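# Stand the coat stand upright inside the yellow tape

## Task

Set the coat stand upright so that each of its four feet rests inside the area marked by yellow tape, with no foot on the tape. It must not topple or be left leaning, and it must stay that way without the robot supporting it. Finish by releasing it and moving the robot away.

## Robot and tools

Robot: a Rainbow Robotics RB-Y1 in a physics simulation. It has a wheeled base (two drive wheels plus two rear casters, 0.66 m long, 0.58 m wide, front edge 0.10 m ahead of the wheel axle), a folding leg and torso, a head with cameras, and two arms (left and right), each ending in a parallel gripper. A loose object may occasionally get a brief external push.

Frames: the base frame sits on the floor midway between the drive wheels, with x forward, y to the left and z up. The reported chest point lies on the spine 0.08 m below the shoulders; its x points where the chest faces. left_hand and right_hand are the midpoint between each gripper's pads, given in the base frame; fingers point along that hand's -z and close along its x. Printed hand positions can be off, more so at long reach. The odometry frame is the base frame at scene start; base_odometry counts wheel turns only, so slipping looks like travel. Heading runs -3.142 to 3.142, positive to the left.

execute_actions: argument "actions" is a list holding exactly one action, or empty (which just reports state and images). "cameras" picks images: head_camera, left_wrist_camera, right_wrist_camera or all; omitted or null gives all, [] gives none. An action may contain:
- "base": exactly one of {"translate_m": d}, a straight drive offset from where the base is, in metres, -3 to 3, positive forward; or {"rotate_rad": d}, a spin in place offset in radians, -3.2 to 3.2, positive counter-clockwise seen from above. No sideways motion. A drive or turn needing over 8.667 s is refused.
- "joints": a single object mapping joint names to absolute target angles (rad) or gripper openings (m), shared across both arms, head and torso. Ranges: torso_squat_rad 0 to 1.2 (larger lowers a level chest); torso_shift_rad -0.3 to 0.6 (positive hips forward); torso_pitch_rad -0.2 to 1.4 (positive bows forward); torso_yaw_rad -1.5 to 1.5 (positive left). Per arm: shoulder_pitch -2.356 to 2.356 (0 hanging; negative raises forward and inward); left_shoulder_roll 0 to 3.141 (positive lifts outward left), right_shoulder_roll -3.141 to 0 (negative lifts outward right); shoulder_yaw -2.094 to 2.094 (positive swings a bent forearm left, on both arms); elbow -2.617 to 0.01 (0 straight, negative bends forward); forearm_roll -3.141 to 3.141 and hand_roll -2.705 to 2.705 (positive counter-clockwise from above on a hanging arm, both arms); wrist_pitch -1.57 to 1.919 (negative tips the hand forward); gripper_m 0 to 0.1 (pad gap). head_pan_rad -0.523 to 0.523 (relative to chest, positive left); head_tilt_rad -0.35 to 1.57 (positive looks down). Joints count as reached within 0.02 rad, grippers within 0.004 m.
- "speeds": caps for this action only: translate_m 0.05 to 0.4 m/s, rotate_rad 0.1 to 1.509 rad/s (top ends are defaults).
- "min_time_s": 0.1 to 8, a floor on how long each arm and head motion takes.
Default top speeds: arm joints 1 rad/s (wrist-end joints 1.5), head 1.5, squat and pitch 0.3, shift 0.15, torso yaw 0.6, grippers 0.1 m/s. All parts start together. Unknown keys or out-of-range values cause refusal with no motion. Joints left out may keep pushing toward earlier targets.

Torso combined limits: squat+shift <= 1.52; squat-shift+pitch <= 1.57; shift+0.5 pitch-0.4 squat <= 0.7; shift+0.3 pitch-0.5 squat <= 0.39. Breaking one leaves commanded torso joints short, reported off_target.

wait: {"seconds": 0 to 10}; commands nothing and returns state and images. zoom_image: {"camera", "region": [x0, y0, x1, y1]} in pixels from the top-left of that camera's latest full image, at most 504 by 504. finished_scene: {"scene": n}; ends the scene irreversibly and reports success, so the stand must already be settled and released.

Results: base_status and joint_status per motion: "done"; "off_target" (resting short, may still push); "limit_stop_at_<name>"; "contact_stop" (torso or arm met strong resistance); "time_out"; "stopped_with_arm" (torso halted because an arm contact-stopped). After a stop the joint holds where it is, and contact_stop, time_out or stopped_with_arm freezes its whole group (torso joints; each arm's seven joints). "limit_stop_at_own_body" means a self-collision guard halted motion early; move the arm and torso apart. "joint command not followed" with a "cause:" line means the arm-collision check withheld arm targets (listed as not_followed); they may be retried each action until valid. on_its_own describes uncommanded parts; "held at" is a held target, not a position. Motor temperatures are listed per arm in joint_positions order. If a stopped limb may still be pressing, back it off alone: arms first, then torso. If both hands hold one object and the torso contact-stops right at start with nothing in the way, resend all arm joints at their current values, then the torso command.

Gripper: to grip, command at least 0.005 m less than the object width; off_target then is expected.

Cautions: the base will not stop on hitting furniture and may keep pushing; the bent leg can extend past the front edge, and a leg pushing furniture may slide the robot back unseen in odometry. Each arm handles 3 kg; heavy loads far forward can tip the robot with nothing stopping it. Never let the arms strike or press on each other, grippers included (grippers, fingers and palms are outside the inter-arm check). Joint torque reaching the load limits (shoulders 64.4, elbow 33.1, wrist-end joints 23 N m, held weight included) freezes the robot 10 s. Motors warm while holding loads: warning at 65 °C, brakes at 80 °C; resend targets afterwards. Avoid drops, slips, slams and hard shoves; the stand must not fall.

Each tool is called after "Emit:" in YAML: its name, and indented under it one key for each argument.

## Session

Emit:
execute_actions:
  actions: []

Scene clock: 0.00 s.
Motor temperatures (°C, as the motors report them): left_arm=[25 26 28 27 31 31 31] | right_arm=[27 27 26 26 30 32 27]
base_odometry: x=+0.000 y=+0.000 heading=+0.000 (m, m, rad; odometry frame)
base_status: not commanded
joint_positions: torso_squat_rad=+0.350 torso_shift_rad=+0.001 torso_pitch_rad=+0.002 torso_yaw_rad=+0.000 left_shoulder_pitch_rad=-0.028 left_shoulder_roll_rad=+0.055 left_shoulder_yaw_rad=-0.014 left_elbow_rad=-0.167 left_forearm_roll_rad=-0.008 left_wrist_pitch_rad=+0.008 left_hand_roll_rad=-0.037 left_gripper_m=+0.101 right_shoulder_pitch_rad=+0.023 right_shoulder_roll_rad=-0.051 right_shoulder_yaw_rad=-0.040 right_elbow_rad=-0.260 right_forearm_roll_rad=-0.048 right_wrist_pitch_rad=+0.024 right_hand_roll_rad=+0.012 right_gripper_m=+0.101 head_pan_rad=+0.000 head_tilt_rad=+0.400
joint_status: not commanded
chest: x=-0.2265 y=+0.0004 z=+1.2476 quat_wxyz=(+1.000, +0.000, +0.001, +0.000) (m; base frame)
left_hand: x=-0.1276 y=+0.2595 z=+0.5695 quat_wxyz=(+0.995, +0.028, -0.091, -0.036) (m; base frame)
right_hand: x=-0.1235 y=-0.2644 z=+0.5710 quat_wxyz=(+0.993, -0.026, -0.107, -0.038) (m; base frame)
pictures: head_camera, left_wrist_camera, right_wrist_camera
Images, in order (width x height): head_camera 896x504, left_wrist_camera 644x364, right_wrist_camera 644x364.

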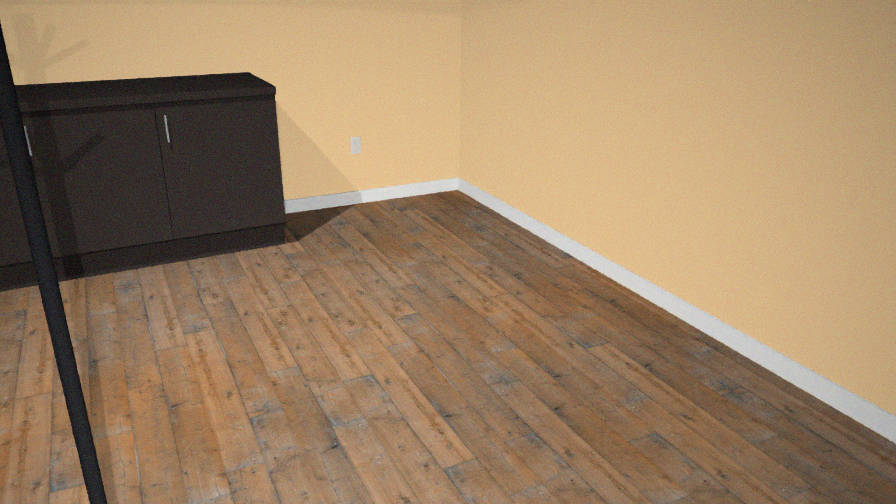

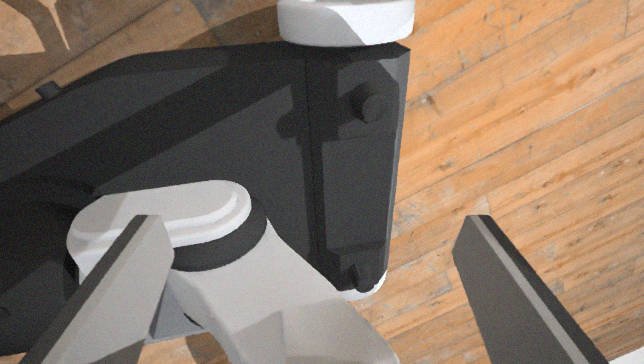

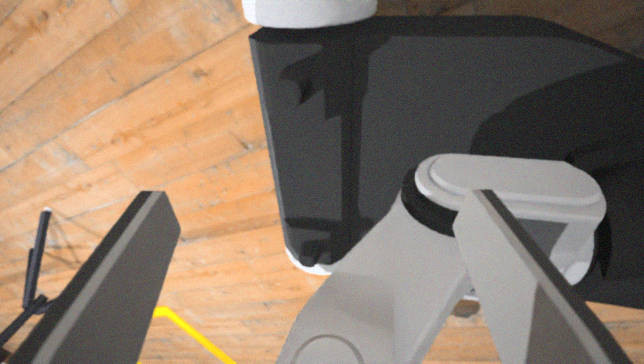

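Emit:
zoom_image:
  camera: "head_camera"
  region: [0, 260, 200, 504]

Emit:
zoom_image:
  camera: "right_wrist_camera"
  region: [0, 180, 300, 364]

Region (0, 260, 200, 504) of head_camera's 896x504 image, scaled by 2.066, with more detail than that image has; it fills the left 413 columns of this view, and the rest is white.

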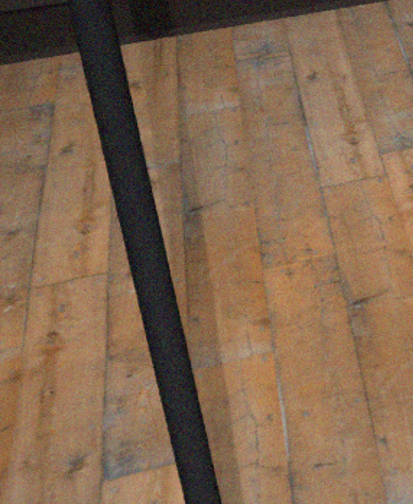

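Region (0, 180, 300, 364) of right_wrist_camera's 644x364 image, scaled by 1.680, with more detail than that image has; it fills the top 309 rows of this view, and the rest is white.

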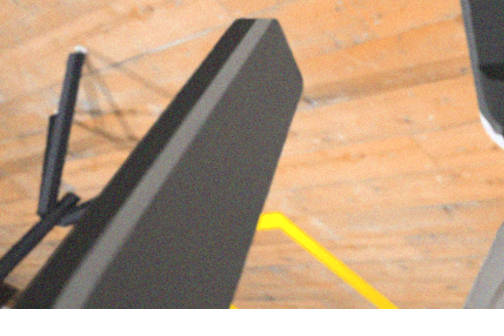

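Emit:
execute_actions:
  actions:
    - {"base": {"rotate_rad": 0.55}, "joints": {"head_pan_rad": 0.3, "head_tilt_rad": 0.75}}
  cameras: ["head_camera"]

Scene clock: 65.83 s.
Motor temperatures (°C, as the motors report them): left_arm=[25 26 28 27 31 31 31] | right_arm=[27 27 26 26 30 32 27]
base_odometry: x=+0.000 y=+0.000 heading=+0.549 (m, m, rad; odometry frame)
base_status: done
joint_positions: torso_squat_rad=+0.350 torso_shift_rad=+0.001 torso_pitch_rad=+0.002 torso_yaw_rad=+0.000 left_shoulder_pitch_rad=-0.028 left_shoulder_roll_rad=+0.055 left_shoulder_yaw_rad=-0.014 left_elbow_rad=-0.167 left_forearm_roll_rad=-0.008 left_wrist_pitch_rad=+0.008 left_hand_roll_rad=-0.037 left_gripper_m=+0.101 right_shoulder_pitch_rad=+0.023 right_shoulder_roll_rad=-0.051 right_shoulder_yaw_rad=-0.040 right_elbow_rad=-0.260 right_forearm_roll_rad=-0.048 right_wrist_pitch_rad=+0.024 right_hand_roll_rad=+0.012 right_gripper_m=+0.101 head_pan_rad=+0.300 head_tilt_rad=+0.750
joint_status: all done
chest: x=-0.2265 y=+0.0004 z=+1.2476 quat_wxyz=(+1.000, +0.000, +0.001, +0.000) (m; base frame)
left_hand: x=-0.1276 y=+0.2595 z=+0.5695 quat_wxyz=(+0.995, +0.028, -0.091, -0.036) (m; base frame)
right_hand: x=-0.1235 y=-0.2644 z=+0.5710 quat_wxyz=(+0.993, -0.026, -0.107, -0.038) (m; base frame)
pictures: head_camera
Images, in order (width x height): head_camera 896x504.

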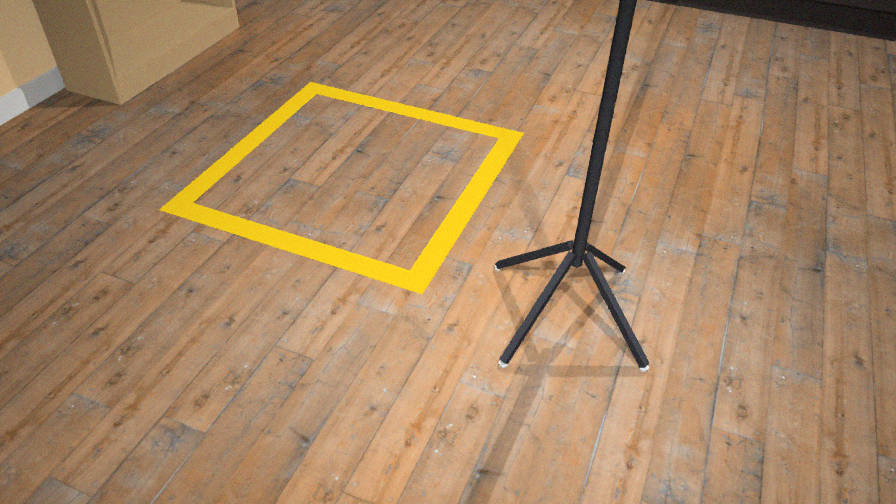

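Emit:
zoom_image:
  camera: "head_camera"
  region: [480, 220, 670, 390]

Emit:
zoom_image:
  camera: "head_camera"
  region: [150, 70, 350, 240]

Emit:
zoom_image:
  camera: "head_camera"
  region: [350, 110, 550, 310]

Emit:
zoom_image:
  camera: "head_camera"
  region: [540, 0, 700, 250]

Region (480, 220, 670, 390) of head_camera's 896x504 image, scaled by 2.653, with more detail than that image has; it fills the top 451 rows of this view, and the rest is white.

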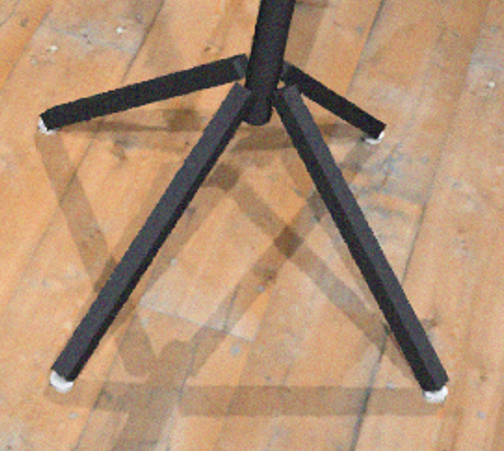

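Region (150, 70, 350, 240) of head_camera's 896x504 image, scaled by 2.520, with more detail than that image has; it fills the top 428 rows of this view, and the rest is white.

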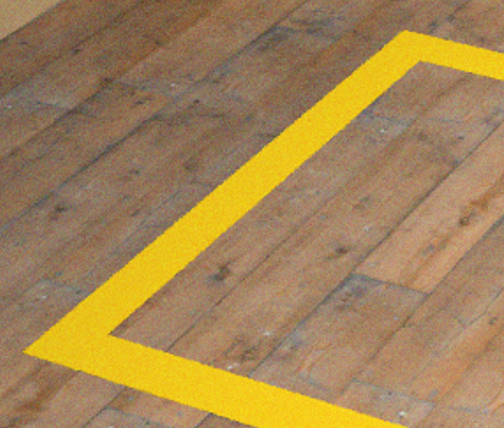

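Region (350, 110, 550, 310) of head_camera's 896x504 image, scaled by 2.520, with more detail than that image has.

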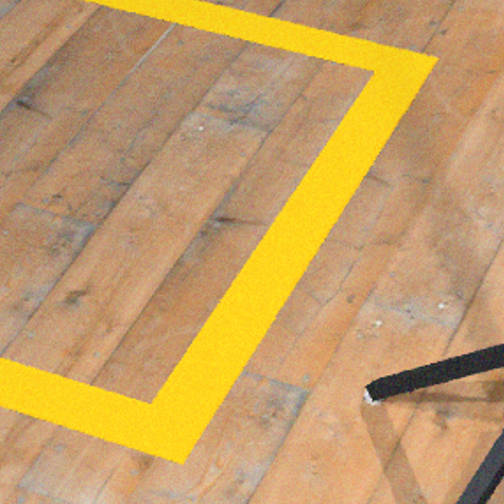

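Region (540, 0, 700, 250) of head_camera's 896x504 image, scaled by 2.016, with more detail than that image has; it fills the left 323 columns of this view, and the rest is white.

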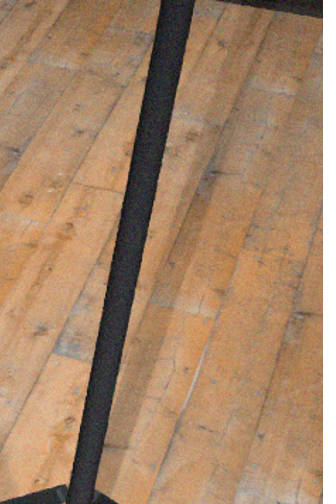

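Emit:
execute_actions:
  actions:
    - {"base": {"translate_m": 0.70}, "joints": {"head_pan_rad": 0.0, "head_tilt_rad": 1.0, "torso_squat_rad": 0.6, "torso_shift_rad": 0.25, "torso_yaw_rad": 0.03, "left_shoulder_pitch_rad": -0.604, "left_shoulder_roll_rad": 0.21, "left_shoulder_yaw_rad": -0.524, "left_elbow_rad": -1.916, "left_forearm_roll_rad": -0.31, "left_wrist_pitch_rad": 0.902, "left_hand_roll_rad": -0.873, "right_shoulder_pitch_rad": -0.437, "right_shoulder_roll_rad": -0.162, "right_shoulder_yaw_rad": 0.789, "right_elbow_rad": -1.156, "right_forearm_roll_rad": 1.545, "right_wrist_pitch_rad": 0.535, "right_hand_roll_rad": -0.466}, "min_time_s": 2.2}

Scene clock: 151.17 s.
Motor temperatures (°C, as the motors report them): left_arm=[25 26 28 27 31 31 31] | right_arm=[27 27 26 26 30 32 27]
base_odometry: x=+0.597 y=+0.366 heading=+0.550 (m, m, rad; odometry frame)
base_status: done
joint_positions: torso_squat_rad=+0.600 torso_shift_rad=+0.250 torso_pitch_rad=+0.002 torso_yaw_rad=+0.030 left_shoulder_pitch_rad=-0.604 left_shoulder_roll_rad=+0.210 left_shoulder_yaw_rad=-0.524 left_elbow_rad=-1.916 left_forearm_roll_rad=-0.310 left_wrist_pitch_rad=+0.902 left_hand_roll_rad=-0.873 left_gripper_m=+0.101 right_shoulder_pitch_rad=-0.437 right_shoulder_roll_rad=-0.162 right_shoulder_yaw_rad=+0.789 right_elbow_rad=-1.156 right_forearm_roll_rad=+1.545 right_wrist_pitch_rad=+0.535 right_hand_roll_rad=-0.466 right_gripper_m=+0.101 head_pan_rad=+0.000 head_tilt_rad=+1.000
joint_status: all done
chest: x=-0.0844 y=+0.0003 z=+1.1497 quat_wxyz=(+1.000, +0.000, +0.001, +0.015) (m; base frame)
left_hand: x=+0.4487 y=+0.0161 z=+1.1489 quat_wxyz=(+0.429, +0.428, -0.563, -0.563) (m; base frame)
right_hand: x=+0.4534 y=+0.0092 z=+0.9021 quat_wxyz=(+0.418, -0.415, -0.574, +0.569) (m; base frame)
pictures: head_camera, left_wrist_camera, right_wrist_camera
Images, in order (width x height): head_camera 896x504, left_wrist_camera 644x364, right_wrist_camera 644x364.

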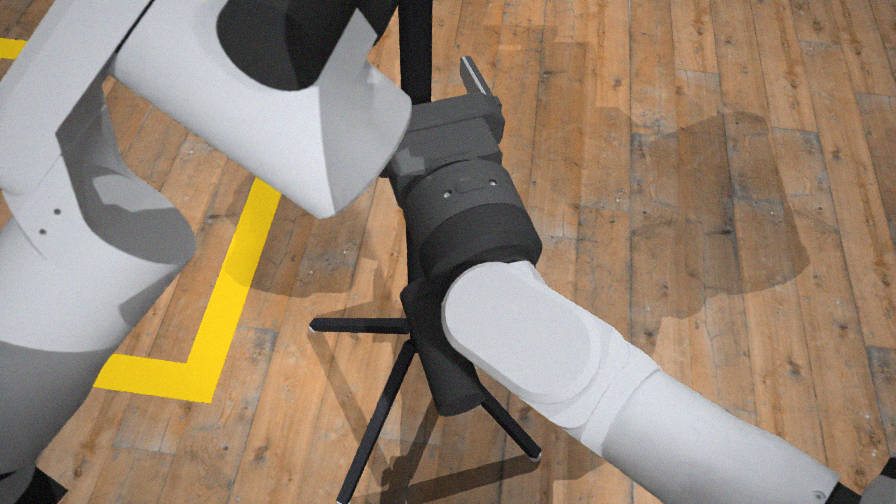

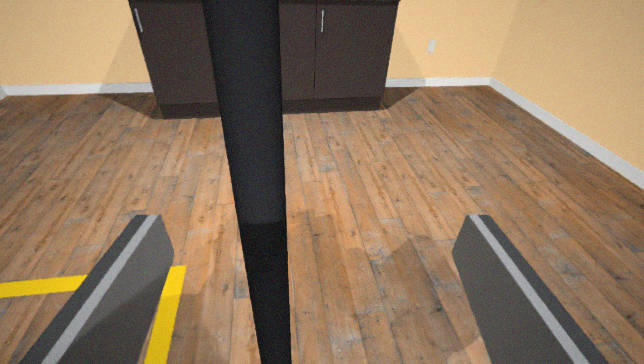

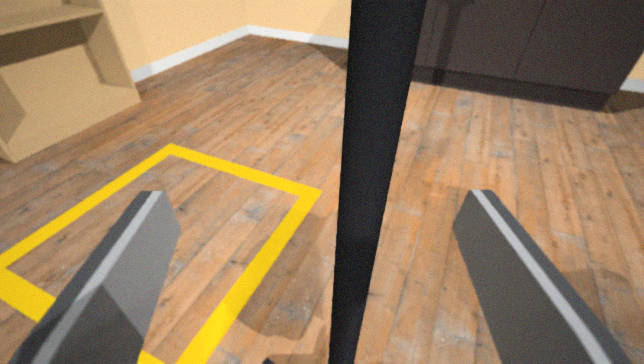

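Emit:
zoom_image:
  camera: "left_wrist_camera"
  region: [120, 0, 520, 364]

Emit:
zoom_image:
  camera: "right_wrist_camera"
  region: [120, 0, 520, 364]

Region (120, 0, 520, 364) of left_wrist_camera's 644x364 image, scaled by 1.260, with more detail than that image has; it fills the top 459 rows of this view, and the rest is white.

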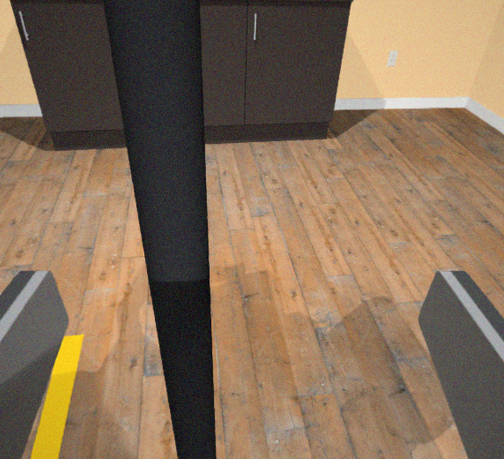

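Region (120, 0, 520, 364) of right_wrist_camera's 644x364 image, scaled by 1.260, with more detail than that image has; it fills the top 459 rows of this view, and the rest is white.

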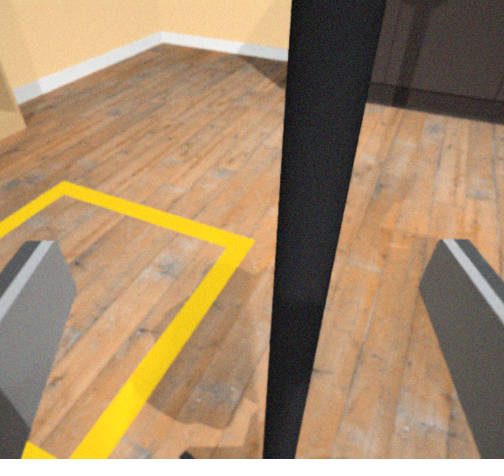

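Emit:
execute_actions:
  actions:
    - {"base": {"translate_m": 0.113}, "joints": {"torso_yaw_rad": 0.035, "head_tilt_rad": 1.1}}

Scene clock: 171.57 s.
Motor temperatures (°C, as the motors report them): left_arm=[25 26 28 27 31 31 31] | right_arm=[27 27 26 26 30 32 27]
base_odometry: x=+0.693 y=+0.425 heading=+0.551 (m, m, rad; odometry frame)
base_status: done
joint_positions: torso_squat_rad=+0.600 torso_shift_rad=+0.250 torso_pitch_rad=+0.002 torso_yaw_rad=+0.035 left_shoulder_pitch_rad=-0.604 left_shoulder_roll_rad=+0.210 left_shoulder_yaw_rad=-0.524 left_elbow_rad=-1.916 left_forearm_roll_rad=-0.310 left_wrist_pitch_rad=+0.902 left_hand_roll_rad=-0.873 left_gripper_m=+0.101 right_shoulder_pitch_rad=-0.437 right_shoulder_roll_rad=-0.162 right_shoulder_yaw_rad=+0.789 right_elbow_rad=-1.156 right_forearm_roll_rad=+1.545 right_wrist_pitch_rad=+0.535 right_hand_roll_rad=-0.466 right_gripper_m=+0.101 head_pan_rad=+0.000 head_tilt_rad=+1.100
joint_status: all done
chest: x=-0.0844 y=+0.0004 z=+1.1497 quat_wxyz=(+1.000, +0.000, +0.001, +0.017) (m; base frame)
left_hand: x=+0.4486 y=+0.0188 z=+1.1489 quat_wxyz=(+0.430, +0.429, -0.562, -0.562) (m; base frame)
right_hand: x=+0.4533 y=+0.0119 z=+0.9021 quat_wxyz=(+0.416, -0.414, -0.575, +0.570) (m; base frame)
pictures: head_camera, left_wrist_camera, right_wrist_camera
Images, in order (width x height): head_camera 896x504, left_wrist_camera 644x364, right_wrist_camera 644x364.

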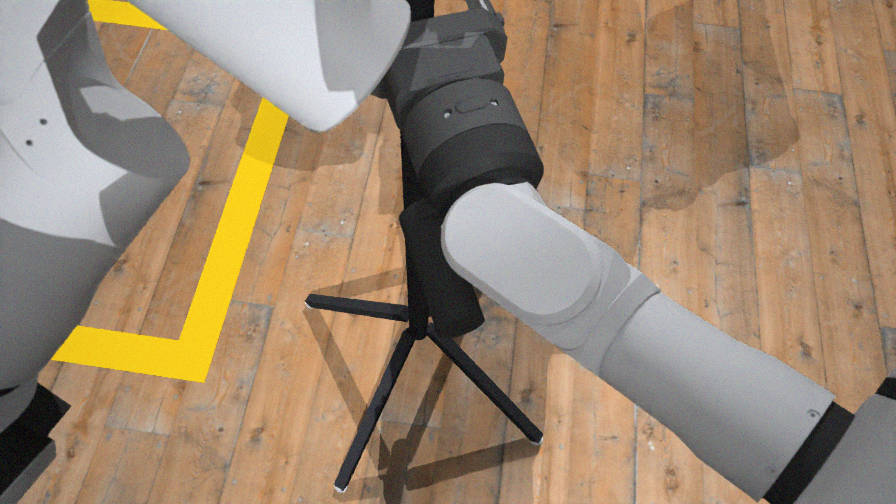

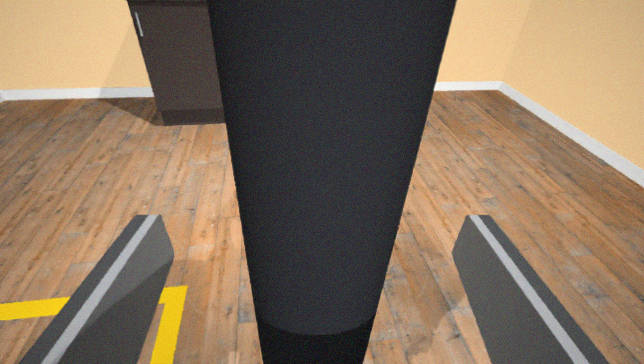

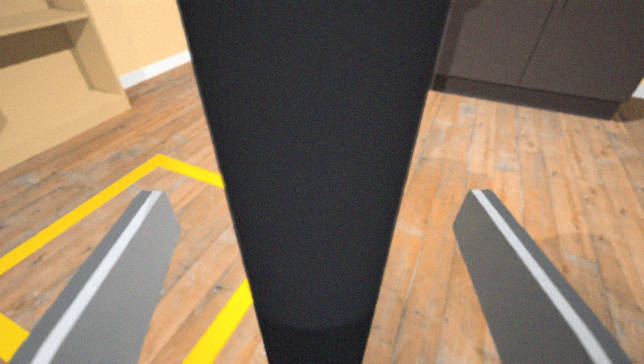

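Emit:
execute_actions:
  actions:
    - {"joints": {"left_gripper_m": 0.01, "right_gripper_m": 0.01}}
  cameras: ["head_camera"]

Scene clock: 178.60 s.
Motor temperatures (°C, as the motors report them): left_arm=[25 26 28 27 31 31 31] | right_arm=[27 27 26 26 30 32 27]
base_odometry: x=+0.693 y=+0.425 heading=+0.551 (m, m, rad; odometry frame)
base_status: not commanded
joint_positions: torso_squat_rad=+0.600 torso_shift_rad=+0.250 torso_pitch_rad=+0.002 torso_yaw_rad=+0.035 left_shoulder_pitch_rad=-0.604 left_shoulder_roll_rad=+0.210 left_shoulder_yaw_rad=-0.524 left_elbow_rad=-1.916 left_forearm_roll_rad=-0.310 left_wrist_pitch_rad=+0.902 left_hand_roll_rad=-0.873 left_gripper_m=+0.032 right_shoulder_pitch_rad=-0.437 right_shoulder_roll_rad=-0.161 right_shoulder_yaw_rad=+0.789 right_elbow_rad=-1.156 right_forearm_roll_rad=+1.545 right_wrist_pitch_rad=+0.535 right_hand_roll_rad=-0.466 right_gripper_m=+0.032 head_pan_rad=+0.000 head_tilt_rad=+1.100
joint_status: left_gripper_m off_target (ended at +0.032, target +0.010); right_gripper_m off_target (ended at +0.032, target +0.010)
chest: x=-0.0844 y=+0.0004 z=+1.1497 quat_wxyz=(+1.000, +0.000, +0.001, +0.017) (m; base frame)
left_hand: x=+0.4485 y=+0.0187 z=+1.1489 quat_wxyz=(+0.430, +0.429, -0.562, -0.562) (m; base frame)
right_hand: x=+0.4530 y=+0.0125 z=+0.9021 quat_wxyz=(+0.416, -0.414, -0.575, +0.570) (m; base frame)
pictures: head_camera
Images, in order (width x height): head_camera 896x504.

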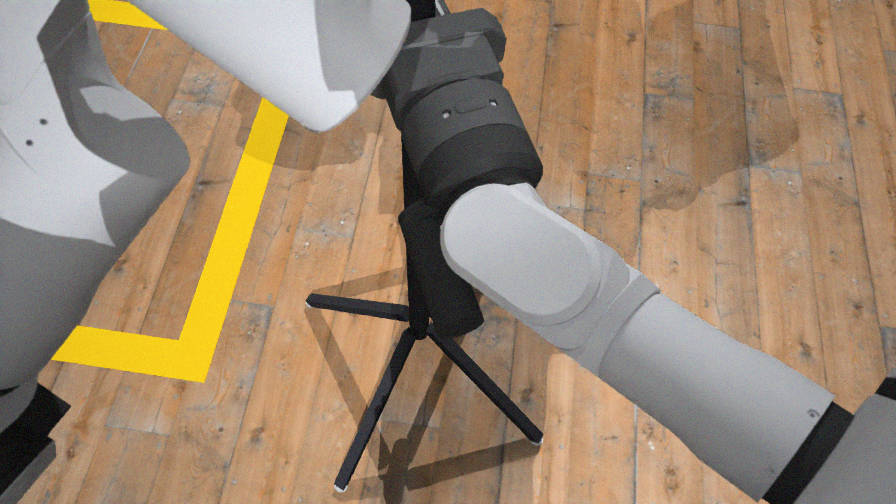

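Emit:
execute_actions:
  actions:
    - {"joints": {"torso_squat_rad": 0.48}}
  cameras: ["head_camera"]

Scene clock: 198.27 s.
Motor temperatures (°C, as the motors report them): left_arm=[25 26 28 27 31 31 31] | right_arm=[27 27 26 26 30 32 27]
base_odometry: x=+0.693 y=+0.425 heading=+0.551 (m, m, rad; odometry frame)
base_status: not commanded
joint_positions: torso_squat_rad=+0.480 torso_shift_rad=+0.250 torso_pitch_rad=+0.003 torso_yaw_rad=+0.035 left_shoulder_pitch_rad=-0.603 left_shoulder_roll_rad=+0.210 left_shoulder_yaw_rad=-0.525 left_elbow_rad=-1.915 left_forearm_roll_rad=-0.310 left_wrist_pitch_rad=+0.902 left_hand_roll_rad=-0.873 left_gripper_m=+0.032 right_shoulder_pitch_rad=-0.436 right_shoulder_roll_rad=-0.162 right_shoulder_yaw_rad=+0.790 right_elbow_rad=-1.155 right_forearm_roll_rad=+1.545 right_wrist_pitch_rad=+0.535 right_hand_roll_rad=-0.466 right_gripper_m=+0.032 head_pan_rad=+0.000 head_tilt_rad=+1.100
joint_status: all done
chest: x=-0.0731 y=+0.0004 z=+1.1915 quat_wxyz=(+1.000, +0.000, +0.002, +0.017) (m; base frame)
left_hand: x=+0.4599 y=+0.0188 z=+1.1887 quat_wxyz=(+0.431, +0.428, -0.560, -0.563) (m; base frame)
right_hand: x=+0.4638 y=+0.0118 z=+0.9419 quat_wxyz=(+0.417, -0.413, -0.574, +0.571) (m; base frame)
pictures: head_camera
Images, in order (width x height): head_camera 896x504.

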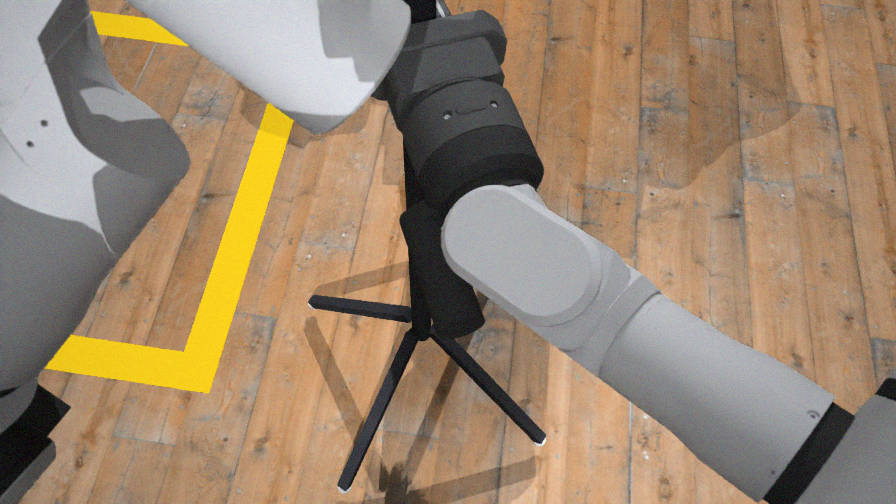

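The stand lifted cleanly. Next I'll turn toward the tape.

Emit:
execute_actions:
  actions:
    - {"base": {"rotate_rad": 0.626}, "joints": {"torso_yaw_rad": 0.25}}
  cameras: ["head_camera"]

Scene clock: 203.63 s.
Motor temperatures (°C, as the motors report them): left_arm=[25 26 28 27 31 31 31] | right_arm=[28 27 26 26 30 32 27]
base_odometry: x=+0.693 y=+0.425 heading=+1.176 (m, m, rad; odometry frame)
base_status: done
joint_positions: torso_squat_rad=+0.480 torso_shift_rad=+0.250 torso_pitch_rad=+0.003 torso_yaw_rad=+0.250 left_shoulder_pitch_rad=-0.603 left_shoulder_roll_rad=+0.210 left_shoulder_yaw_rad=-0.525 left_elbow_rad=-1.915 left_forearm_roll_rad=-0.309 left_wrist_pitch_rad=+0.902 left_hand_roll_rad=-0.873 left_gripper_m=+0.032 right_shoulder_pitch_rad=-0.436 right_shoulder_roll_rad=-0.162 right_shoulder_yaw_rad=+0.790 right_elbow_rad=-1.155 right_forearm_roll_rad=+1.545 right_wrist_pitch_rad=+0.534 right_hand_roll_rad=-0.466 right_gripper_m=+0.032 head_pan_rad=+0.000 head_tilt_rad=+1.100
joint_status: all done
chest: x=-0.0731 y=+0.0004 z=+1.1915 quat_wxyz=(+0.992, +0.000, +0.002, +0.125) (m; base frame)
left_hand: x=+0.4437 y=+0.1322 z=+1.1885 quat_wxyz=(+0.489, +0.486, -0.511, -0.514) (m; base frame)
right_hand: x=+0.4489 y=+0.1262 z=+0.9417 quat_wxyz=(+0.353, -0.349, -0.615, +0.613) (m; base frame)
pictures: head_camera
Images, in order (width x height): head_camera 896x504.

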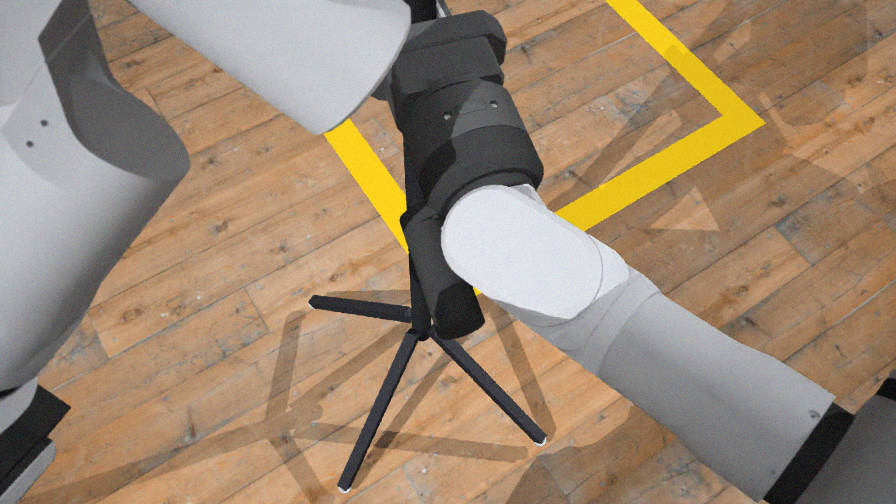

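Emit:
execute_actions:
  actions:
    - {"base": {"translate_m": 0.81}, "joints": {"torso_squat_rad": 0.54, "torso_yaw_rad": 0.235, "head_tilt_rad": 1.2}}
  cameras: ["head_camera"]

Scene clock: 217.83 s.
Motor temperatures (°C, as the motors report them): left_arm=[25 26 28 28 31 31 31] | right_arm=[28 27 26 27 30 32 27]
base_odometry: x=+1.004 y=+1.173 heading=+1.176 (m, m, rad; odometry frame)
base_status: done
joint_positions: torso_squat_rad=+0.540 torso_shift_rad=+0.250 torso_pitch_rad=+0.003 torso_yaw_rad=+0.235 left_shoulder_pitch_rad=-0.603 left_shoulder_roll_rad=+0.210 left_shoulder_yaw_rad=-0.525 left_elbow_rad=-1.915 left_forearm_roll_rad=-0.309 left_wrist_pitch_rad=+0.902 left_hand_roll_rad=-0.873 left_gripper_m=+0.032 right_shoulder_pitch_rad=-0.436 right_shoulder_roll_rad=-0.162 right_shoulder_yaw_rad=+0.790 right_elbow_rad=-1.155 right_forearm_roll_rad=+1.545 right_wrist_pitch_rad=+0.534 right_hand_roll_rad=-0.466 right_gripper_m=+0.032 head_pan_rad=+0.000 head_tilt_rad=+1.200
joint_status: all done
chest: x=-0.0783 y=+0.0004 z=+1.1716 quat_wxyz=(+0.993, +0.000, +0.002, +0.117) (m; base frame)
left_hand: x=+0.4405 y=+0.1245 z=+1.1687 quat_wxyz=(+0.485, +0.482, -0.515, -0.517) (m; base frame)
right_hand: x=+0.4456 y=+0.1184 z=+0.9219 quat_wxyz=(+0.358, -0.354, -0.612, +0.610) (m; base frame)
pictures: head_camera
Images, in order (width x height): head_camera 896x504.

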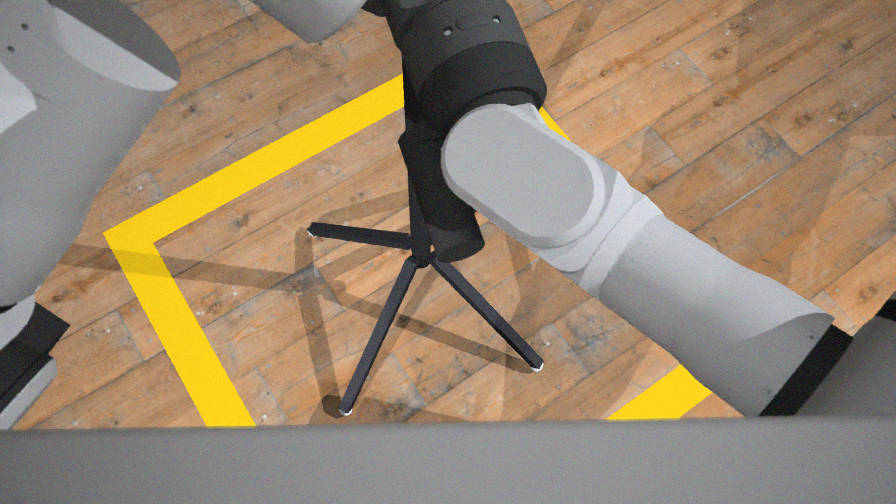

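The stand is well inside the tape, so I'll lower it.

Emit:
execute_actions:
  actions:
    - {"joints": {"torso_squat_rad": 0.6}}
  cameras: ["head_camera"]

Scene clock: 220.97 s.
Motor temperatures (°C, as the motors report them): left_arm=[25 26 28 28 31 31 31] | right_arm=[28 27 26 27 30 32 27]
base_odometry: x=+1.004 y=+1.173 heading=+1.176 (m, m, rad; odometry frame)
base_status: not commanded
joint_positions: torso_squat_rad=+0.600 torso_shift_rad=+0.250 torso_pitch_rad=+0.002 torso_yaw_rad=+0.235 left_shoulder_pitch_rad=-0.604 left_shoulder_roll_rad=+0.210 left_shoulder_yaw_rad=-0.524 left_elbow_rad=-1.916 left_forearm_roll_rad=-0.310 left_wrist_pitch_rad=+0.902 left_hand_roll_rad=-0.873 left_gripper_m=+0.032 right_shoulder_pitch_rad=-0.437 right_shoulder_roll_rad=-0.162 right_shoulder_yaw_rad=+0.790 right_elbow_rad=-1.156 right_forearm_roll_rad=+1.545 right_wrist_pitch_rad=+0.535 right_hand_roll_rad=-0.466 right_gripper_m=+0.032 head_pan_rad=+0.000 head_tilt_rad=+1.200
joint_status: all done
chest: x=-0.0847 y=+0.0003 z=+1.1497 quat_wxyz=(+0.993, +0.000, +0.001, +0.117) (m; base frame)
left_hand: x=+0.4341 y=+0.1242 z=+1.1491 quat_wxyz=(+0.484, +0.483, -0.516, -0.516) (m; base frame)
right_hand: x=+0.4398 y=+0.1188 z=+0.9022 quat_wxyz=(+0.357, -0.354, -0.613, +0.609) (m; base frame)
pictures: head_camera
Images, in order (width x height): head_camera 896x504.

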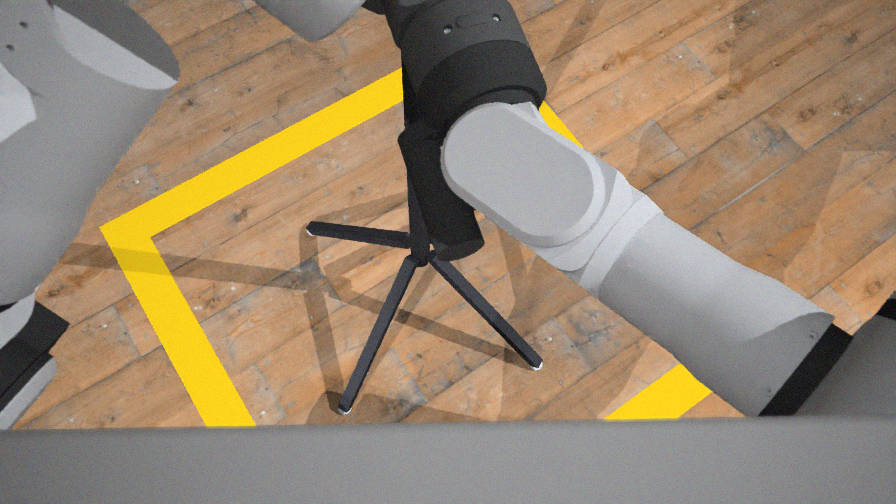

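Emit:
execute_actions:
  actions:
    - {"joints": {"left_gripper_m": 0.1, "right_gripper_m": 0.1}}

Scene clock: 224.43 s.
Motor temperatures (°C, as the motors report them): left_arm=[25 26 28 28 31 31 31] | right_arm=[28 27 26 27 30 32 27]
base_odometry: x=+1.004 y=+1.173 heading=+1.176 (m, m, rad; odometry frame)
base_status: not commanded
joint_positions: torso_squat_rad=+0.600 torso_shift_rad=+0.250 torso_pitch_rad=+0.002 torso_yaw_rad=+0.235 left_shoulder_pitch_rad=-0.604 left_shoulder_roll_rad=+0.210 left_shoulder_yaw_rad=-0.524 left_elbow_rad=-1.916 left_forearm_roll_rad=-0.310 left_wrist_pitch_rad=+0.902 left_hand_roll_rad=-0.873 left_gripper_m=+0.100 right_shoulder_pitch_rad=-0.437 right_shoulder_roll_rad=-0.162 right_shoulder_yaw_rad=+0.789 right_elbow_rad=-1.156 right_forearm_roll_rad=+1.545 right_wrist_pitch_rad=+0.535 right_hand_roll_rad=-0.466 right_gripper_m=+0.100 head_pan_rad=+0.000 head_tilt_rad=+1.200
joint_status: all done
chest: x=-0.0846 y=+0.0003 z=+1.1497 quat_wxyz=(+0.993, +0.000, +0.001, +0.117) (m; base frame)
left_hand: x=+0.4342 y=+0.1241 z=+1.1490 quat_wxyz=(+0.484, +0.483, -0.516, -0.516) (m; base frame)
right_hand: x=+0.4400 y=+0.1186 z=+0.9020 quat_wxyz=(+0.357, -0.354, -0.613, +0.609) (m; base frame)
pictures: head_camera, left_wrist_camera, right_wrist_camera
Images, in order (width x height): head_camera 896x504, left_wrist_camera 644x364, right_wrist_camera 644x364.

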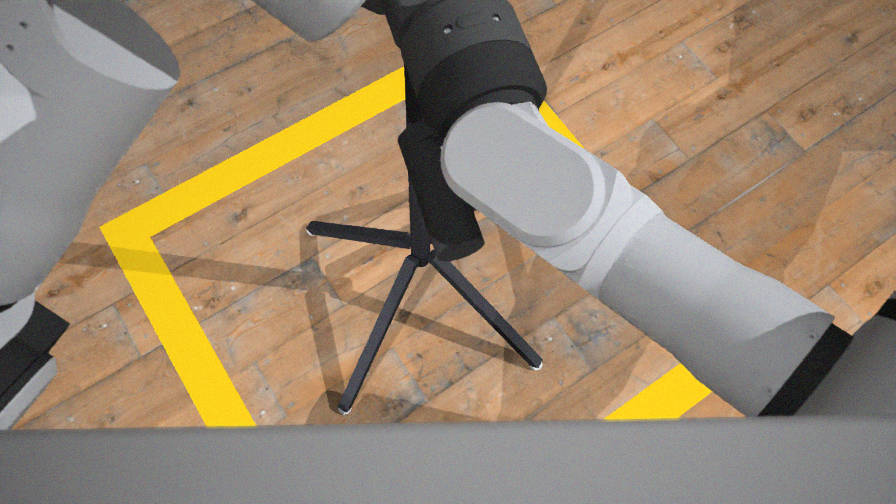

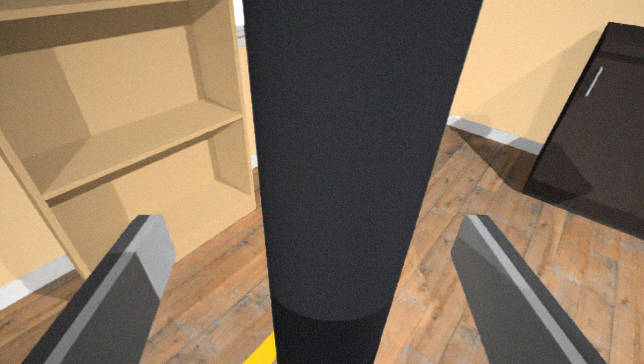

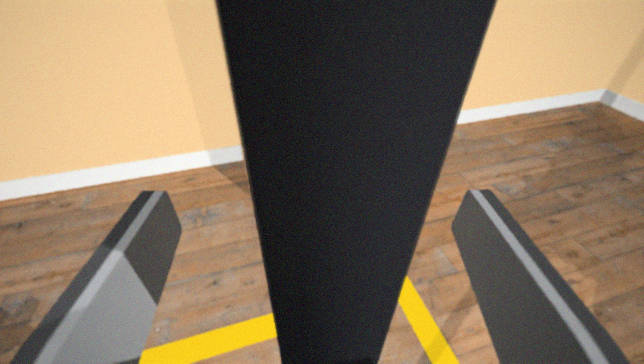

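Emit:
execute_actions:
  actions:
    - {"base": {"translate_m": -0.5}, "joints": {"torso_yaw_rad": 0.198, "head_pan_rad": -0.15, "head_tilt_rad": 0.95}}

Scene clock: 230.07 s.
Motor temperatures (°C, as the motors report them): left_arm=[25 26 28 28 31 31 31] | right_arm=[28 27 26 27 30 32 27]
base_odometry: x=+0.812 y=+0.711 heading=+1.177 (m, m, rad; odometry frame)
base_status: done
joint_positions: torso_squat_rad=+0.600 torso_shift_rad=+0.250 torso_pitch_rad=+0.002 torso_yaw_rad=+0.198 left_shoulder_pitch_rad=-0.604 left_shoulder_roll_rad=+0.210 left_shoulder_yaw_rad=-0.524 left_elbow_rad=-1.916 left_forearm_roll_rad=-0.310 left_wrist_pitch_rad=+0.902 left_hand_roll_rad=-0.873 left_gripper_m=+0.100 right_shoulder_pitch_rad=-0.437 right_shoulder_roll_rad=-0.162 right_shoulder_yaw_rad=+0.789 right_elbow_rad=-1.156 right_forearm_roll_rad=+1.545 right_wrist_pitch_rad=+0.535 right_hand_roll_rad=-0.466 right_gripper_m=+0.100 head_pan_rad=-0.150 head_tilt_rad=+0.950
joint_status: all done
chest: x=-0.0845 y=+0.0003 z=+1.1497 quat_wxyz=(+0.995, +0.000, +0.001, +0.099) (m; base frame)
left_hand: x=+0.4384 y=+0.1050 z=+1.1489 quat_wxyz=(+0.474, +0.473, -0.525, -0.525) (m; base frame)
right_hand: x=+0.4441 y=+0.0991 z=+0.9019 quat_wxyz=(+0.368, -0.366, -0.606, +0.602) (m; base frame)
pictures: head_camera, left_wrist_camera, right_wrist_camera
Images, in order (width x height): head_camera 896x504, left_wrist_camera 644x364, right_wrist_camera 644x364.

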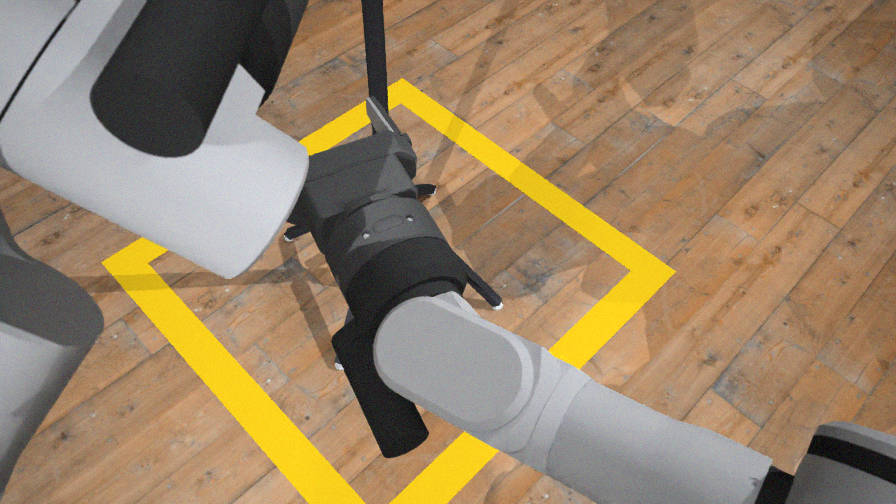

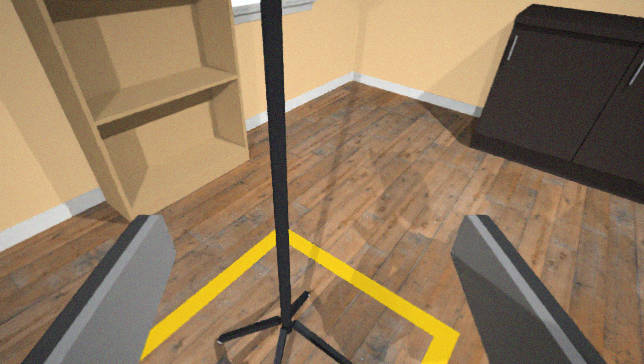

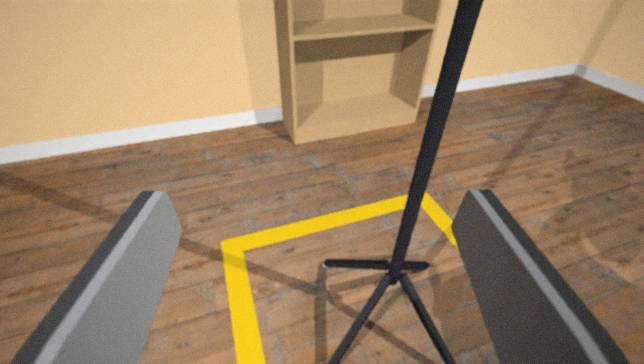

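All four feet show clearly inside the tape, the stand is upright, and the robot has backed away.

Emit:
finished_scene:
  scene: 2

The scene is finished: the task was done.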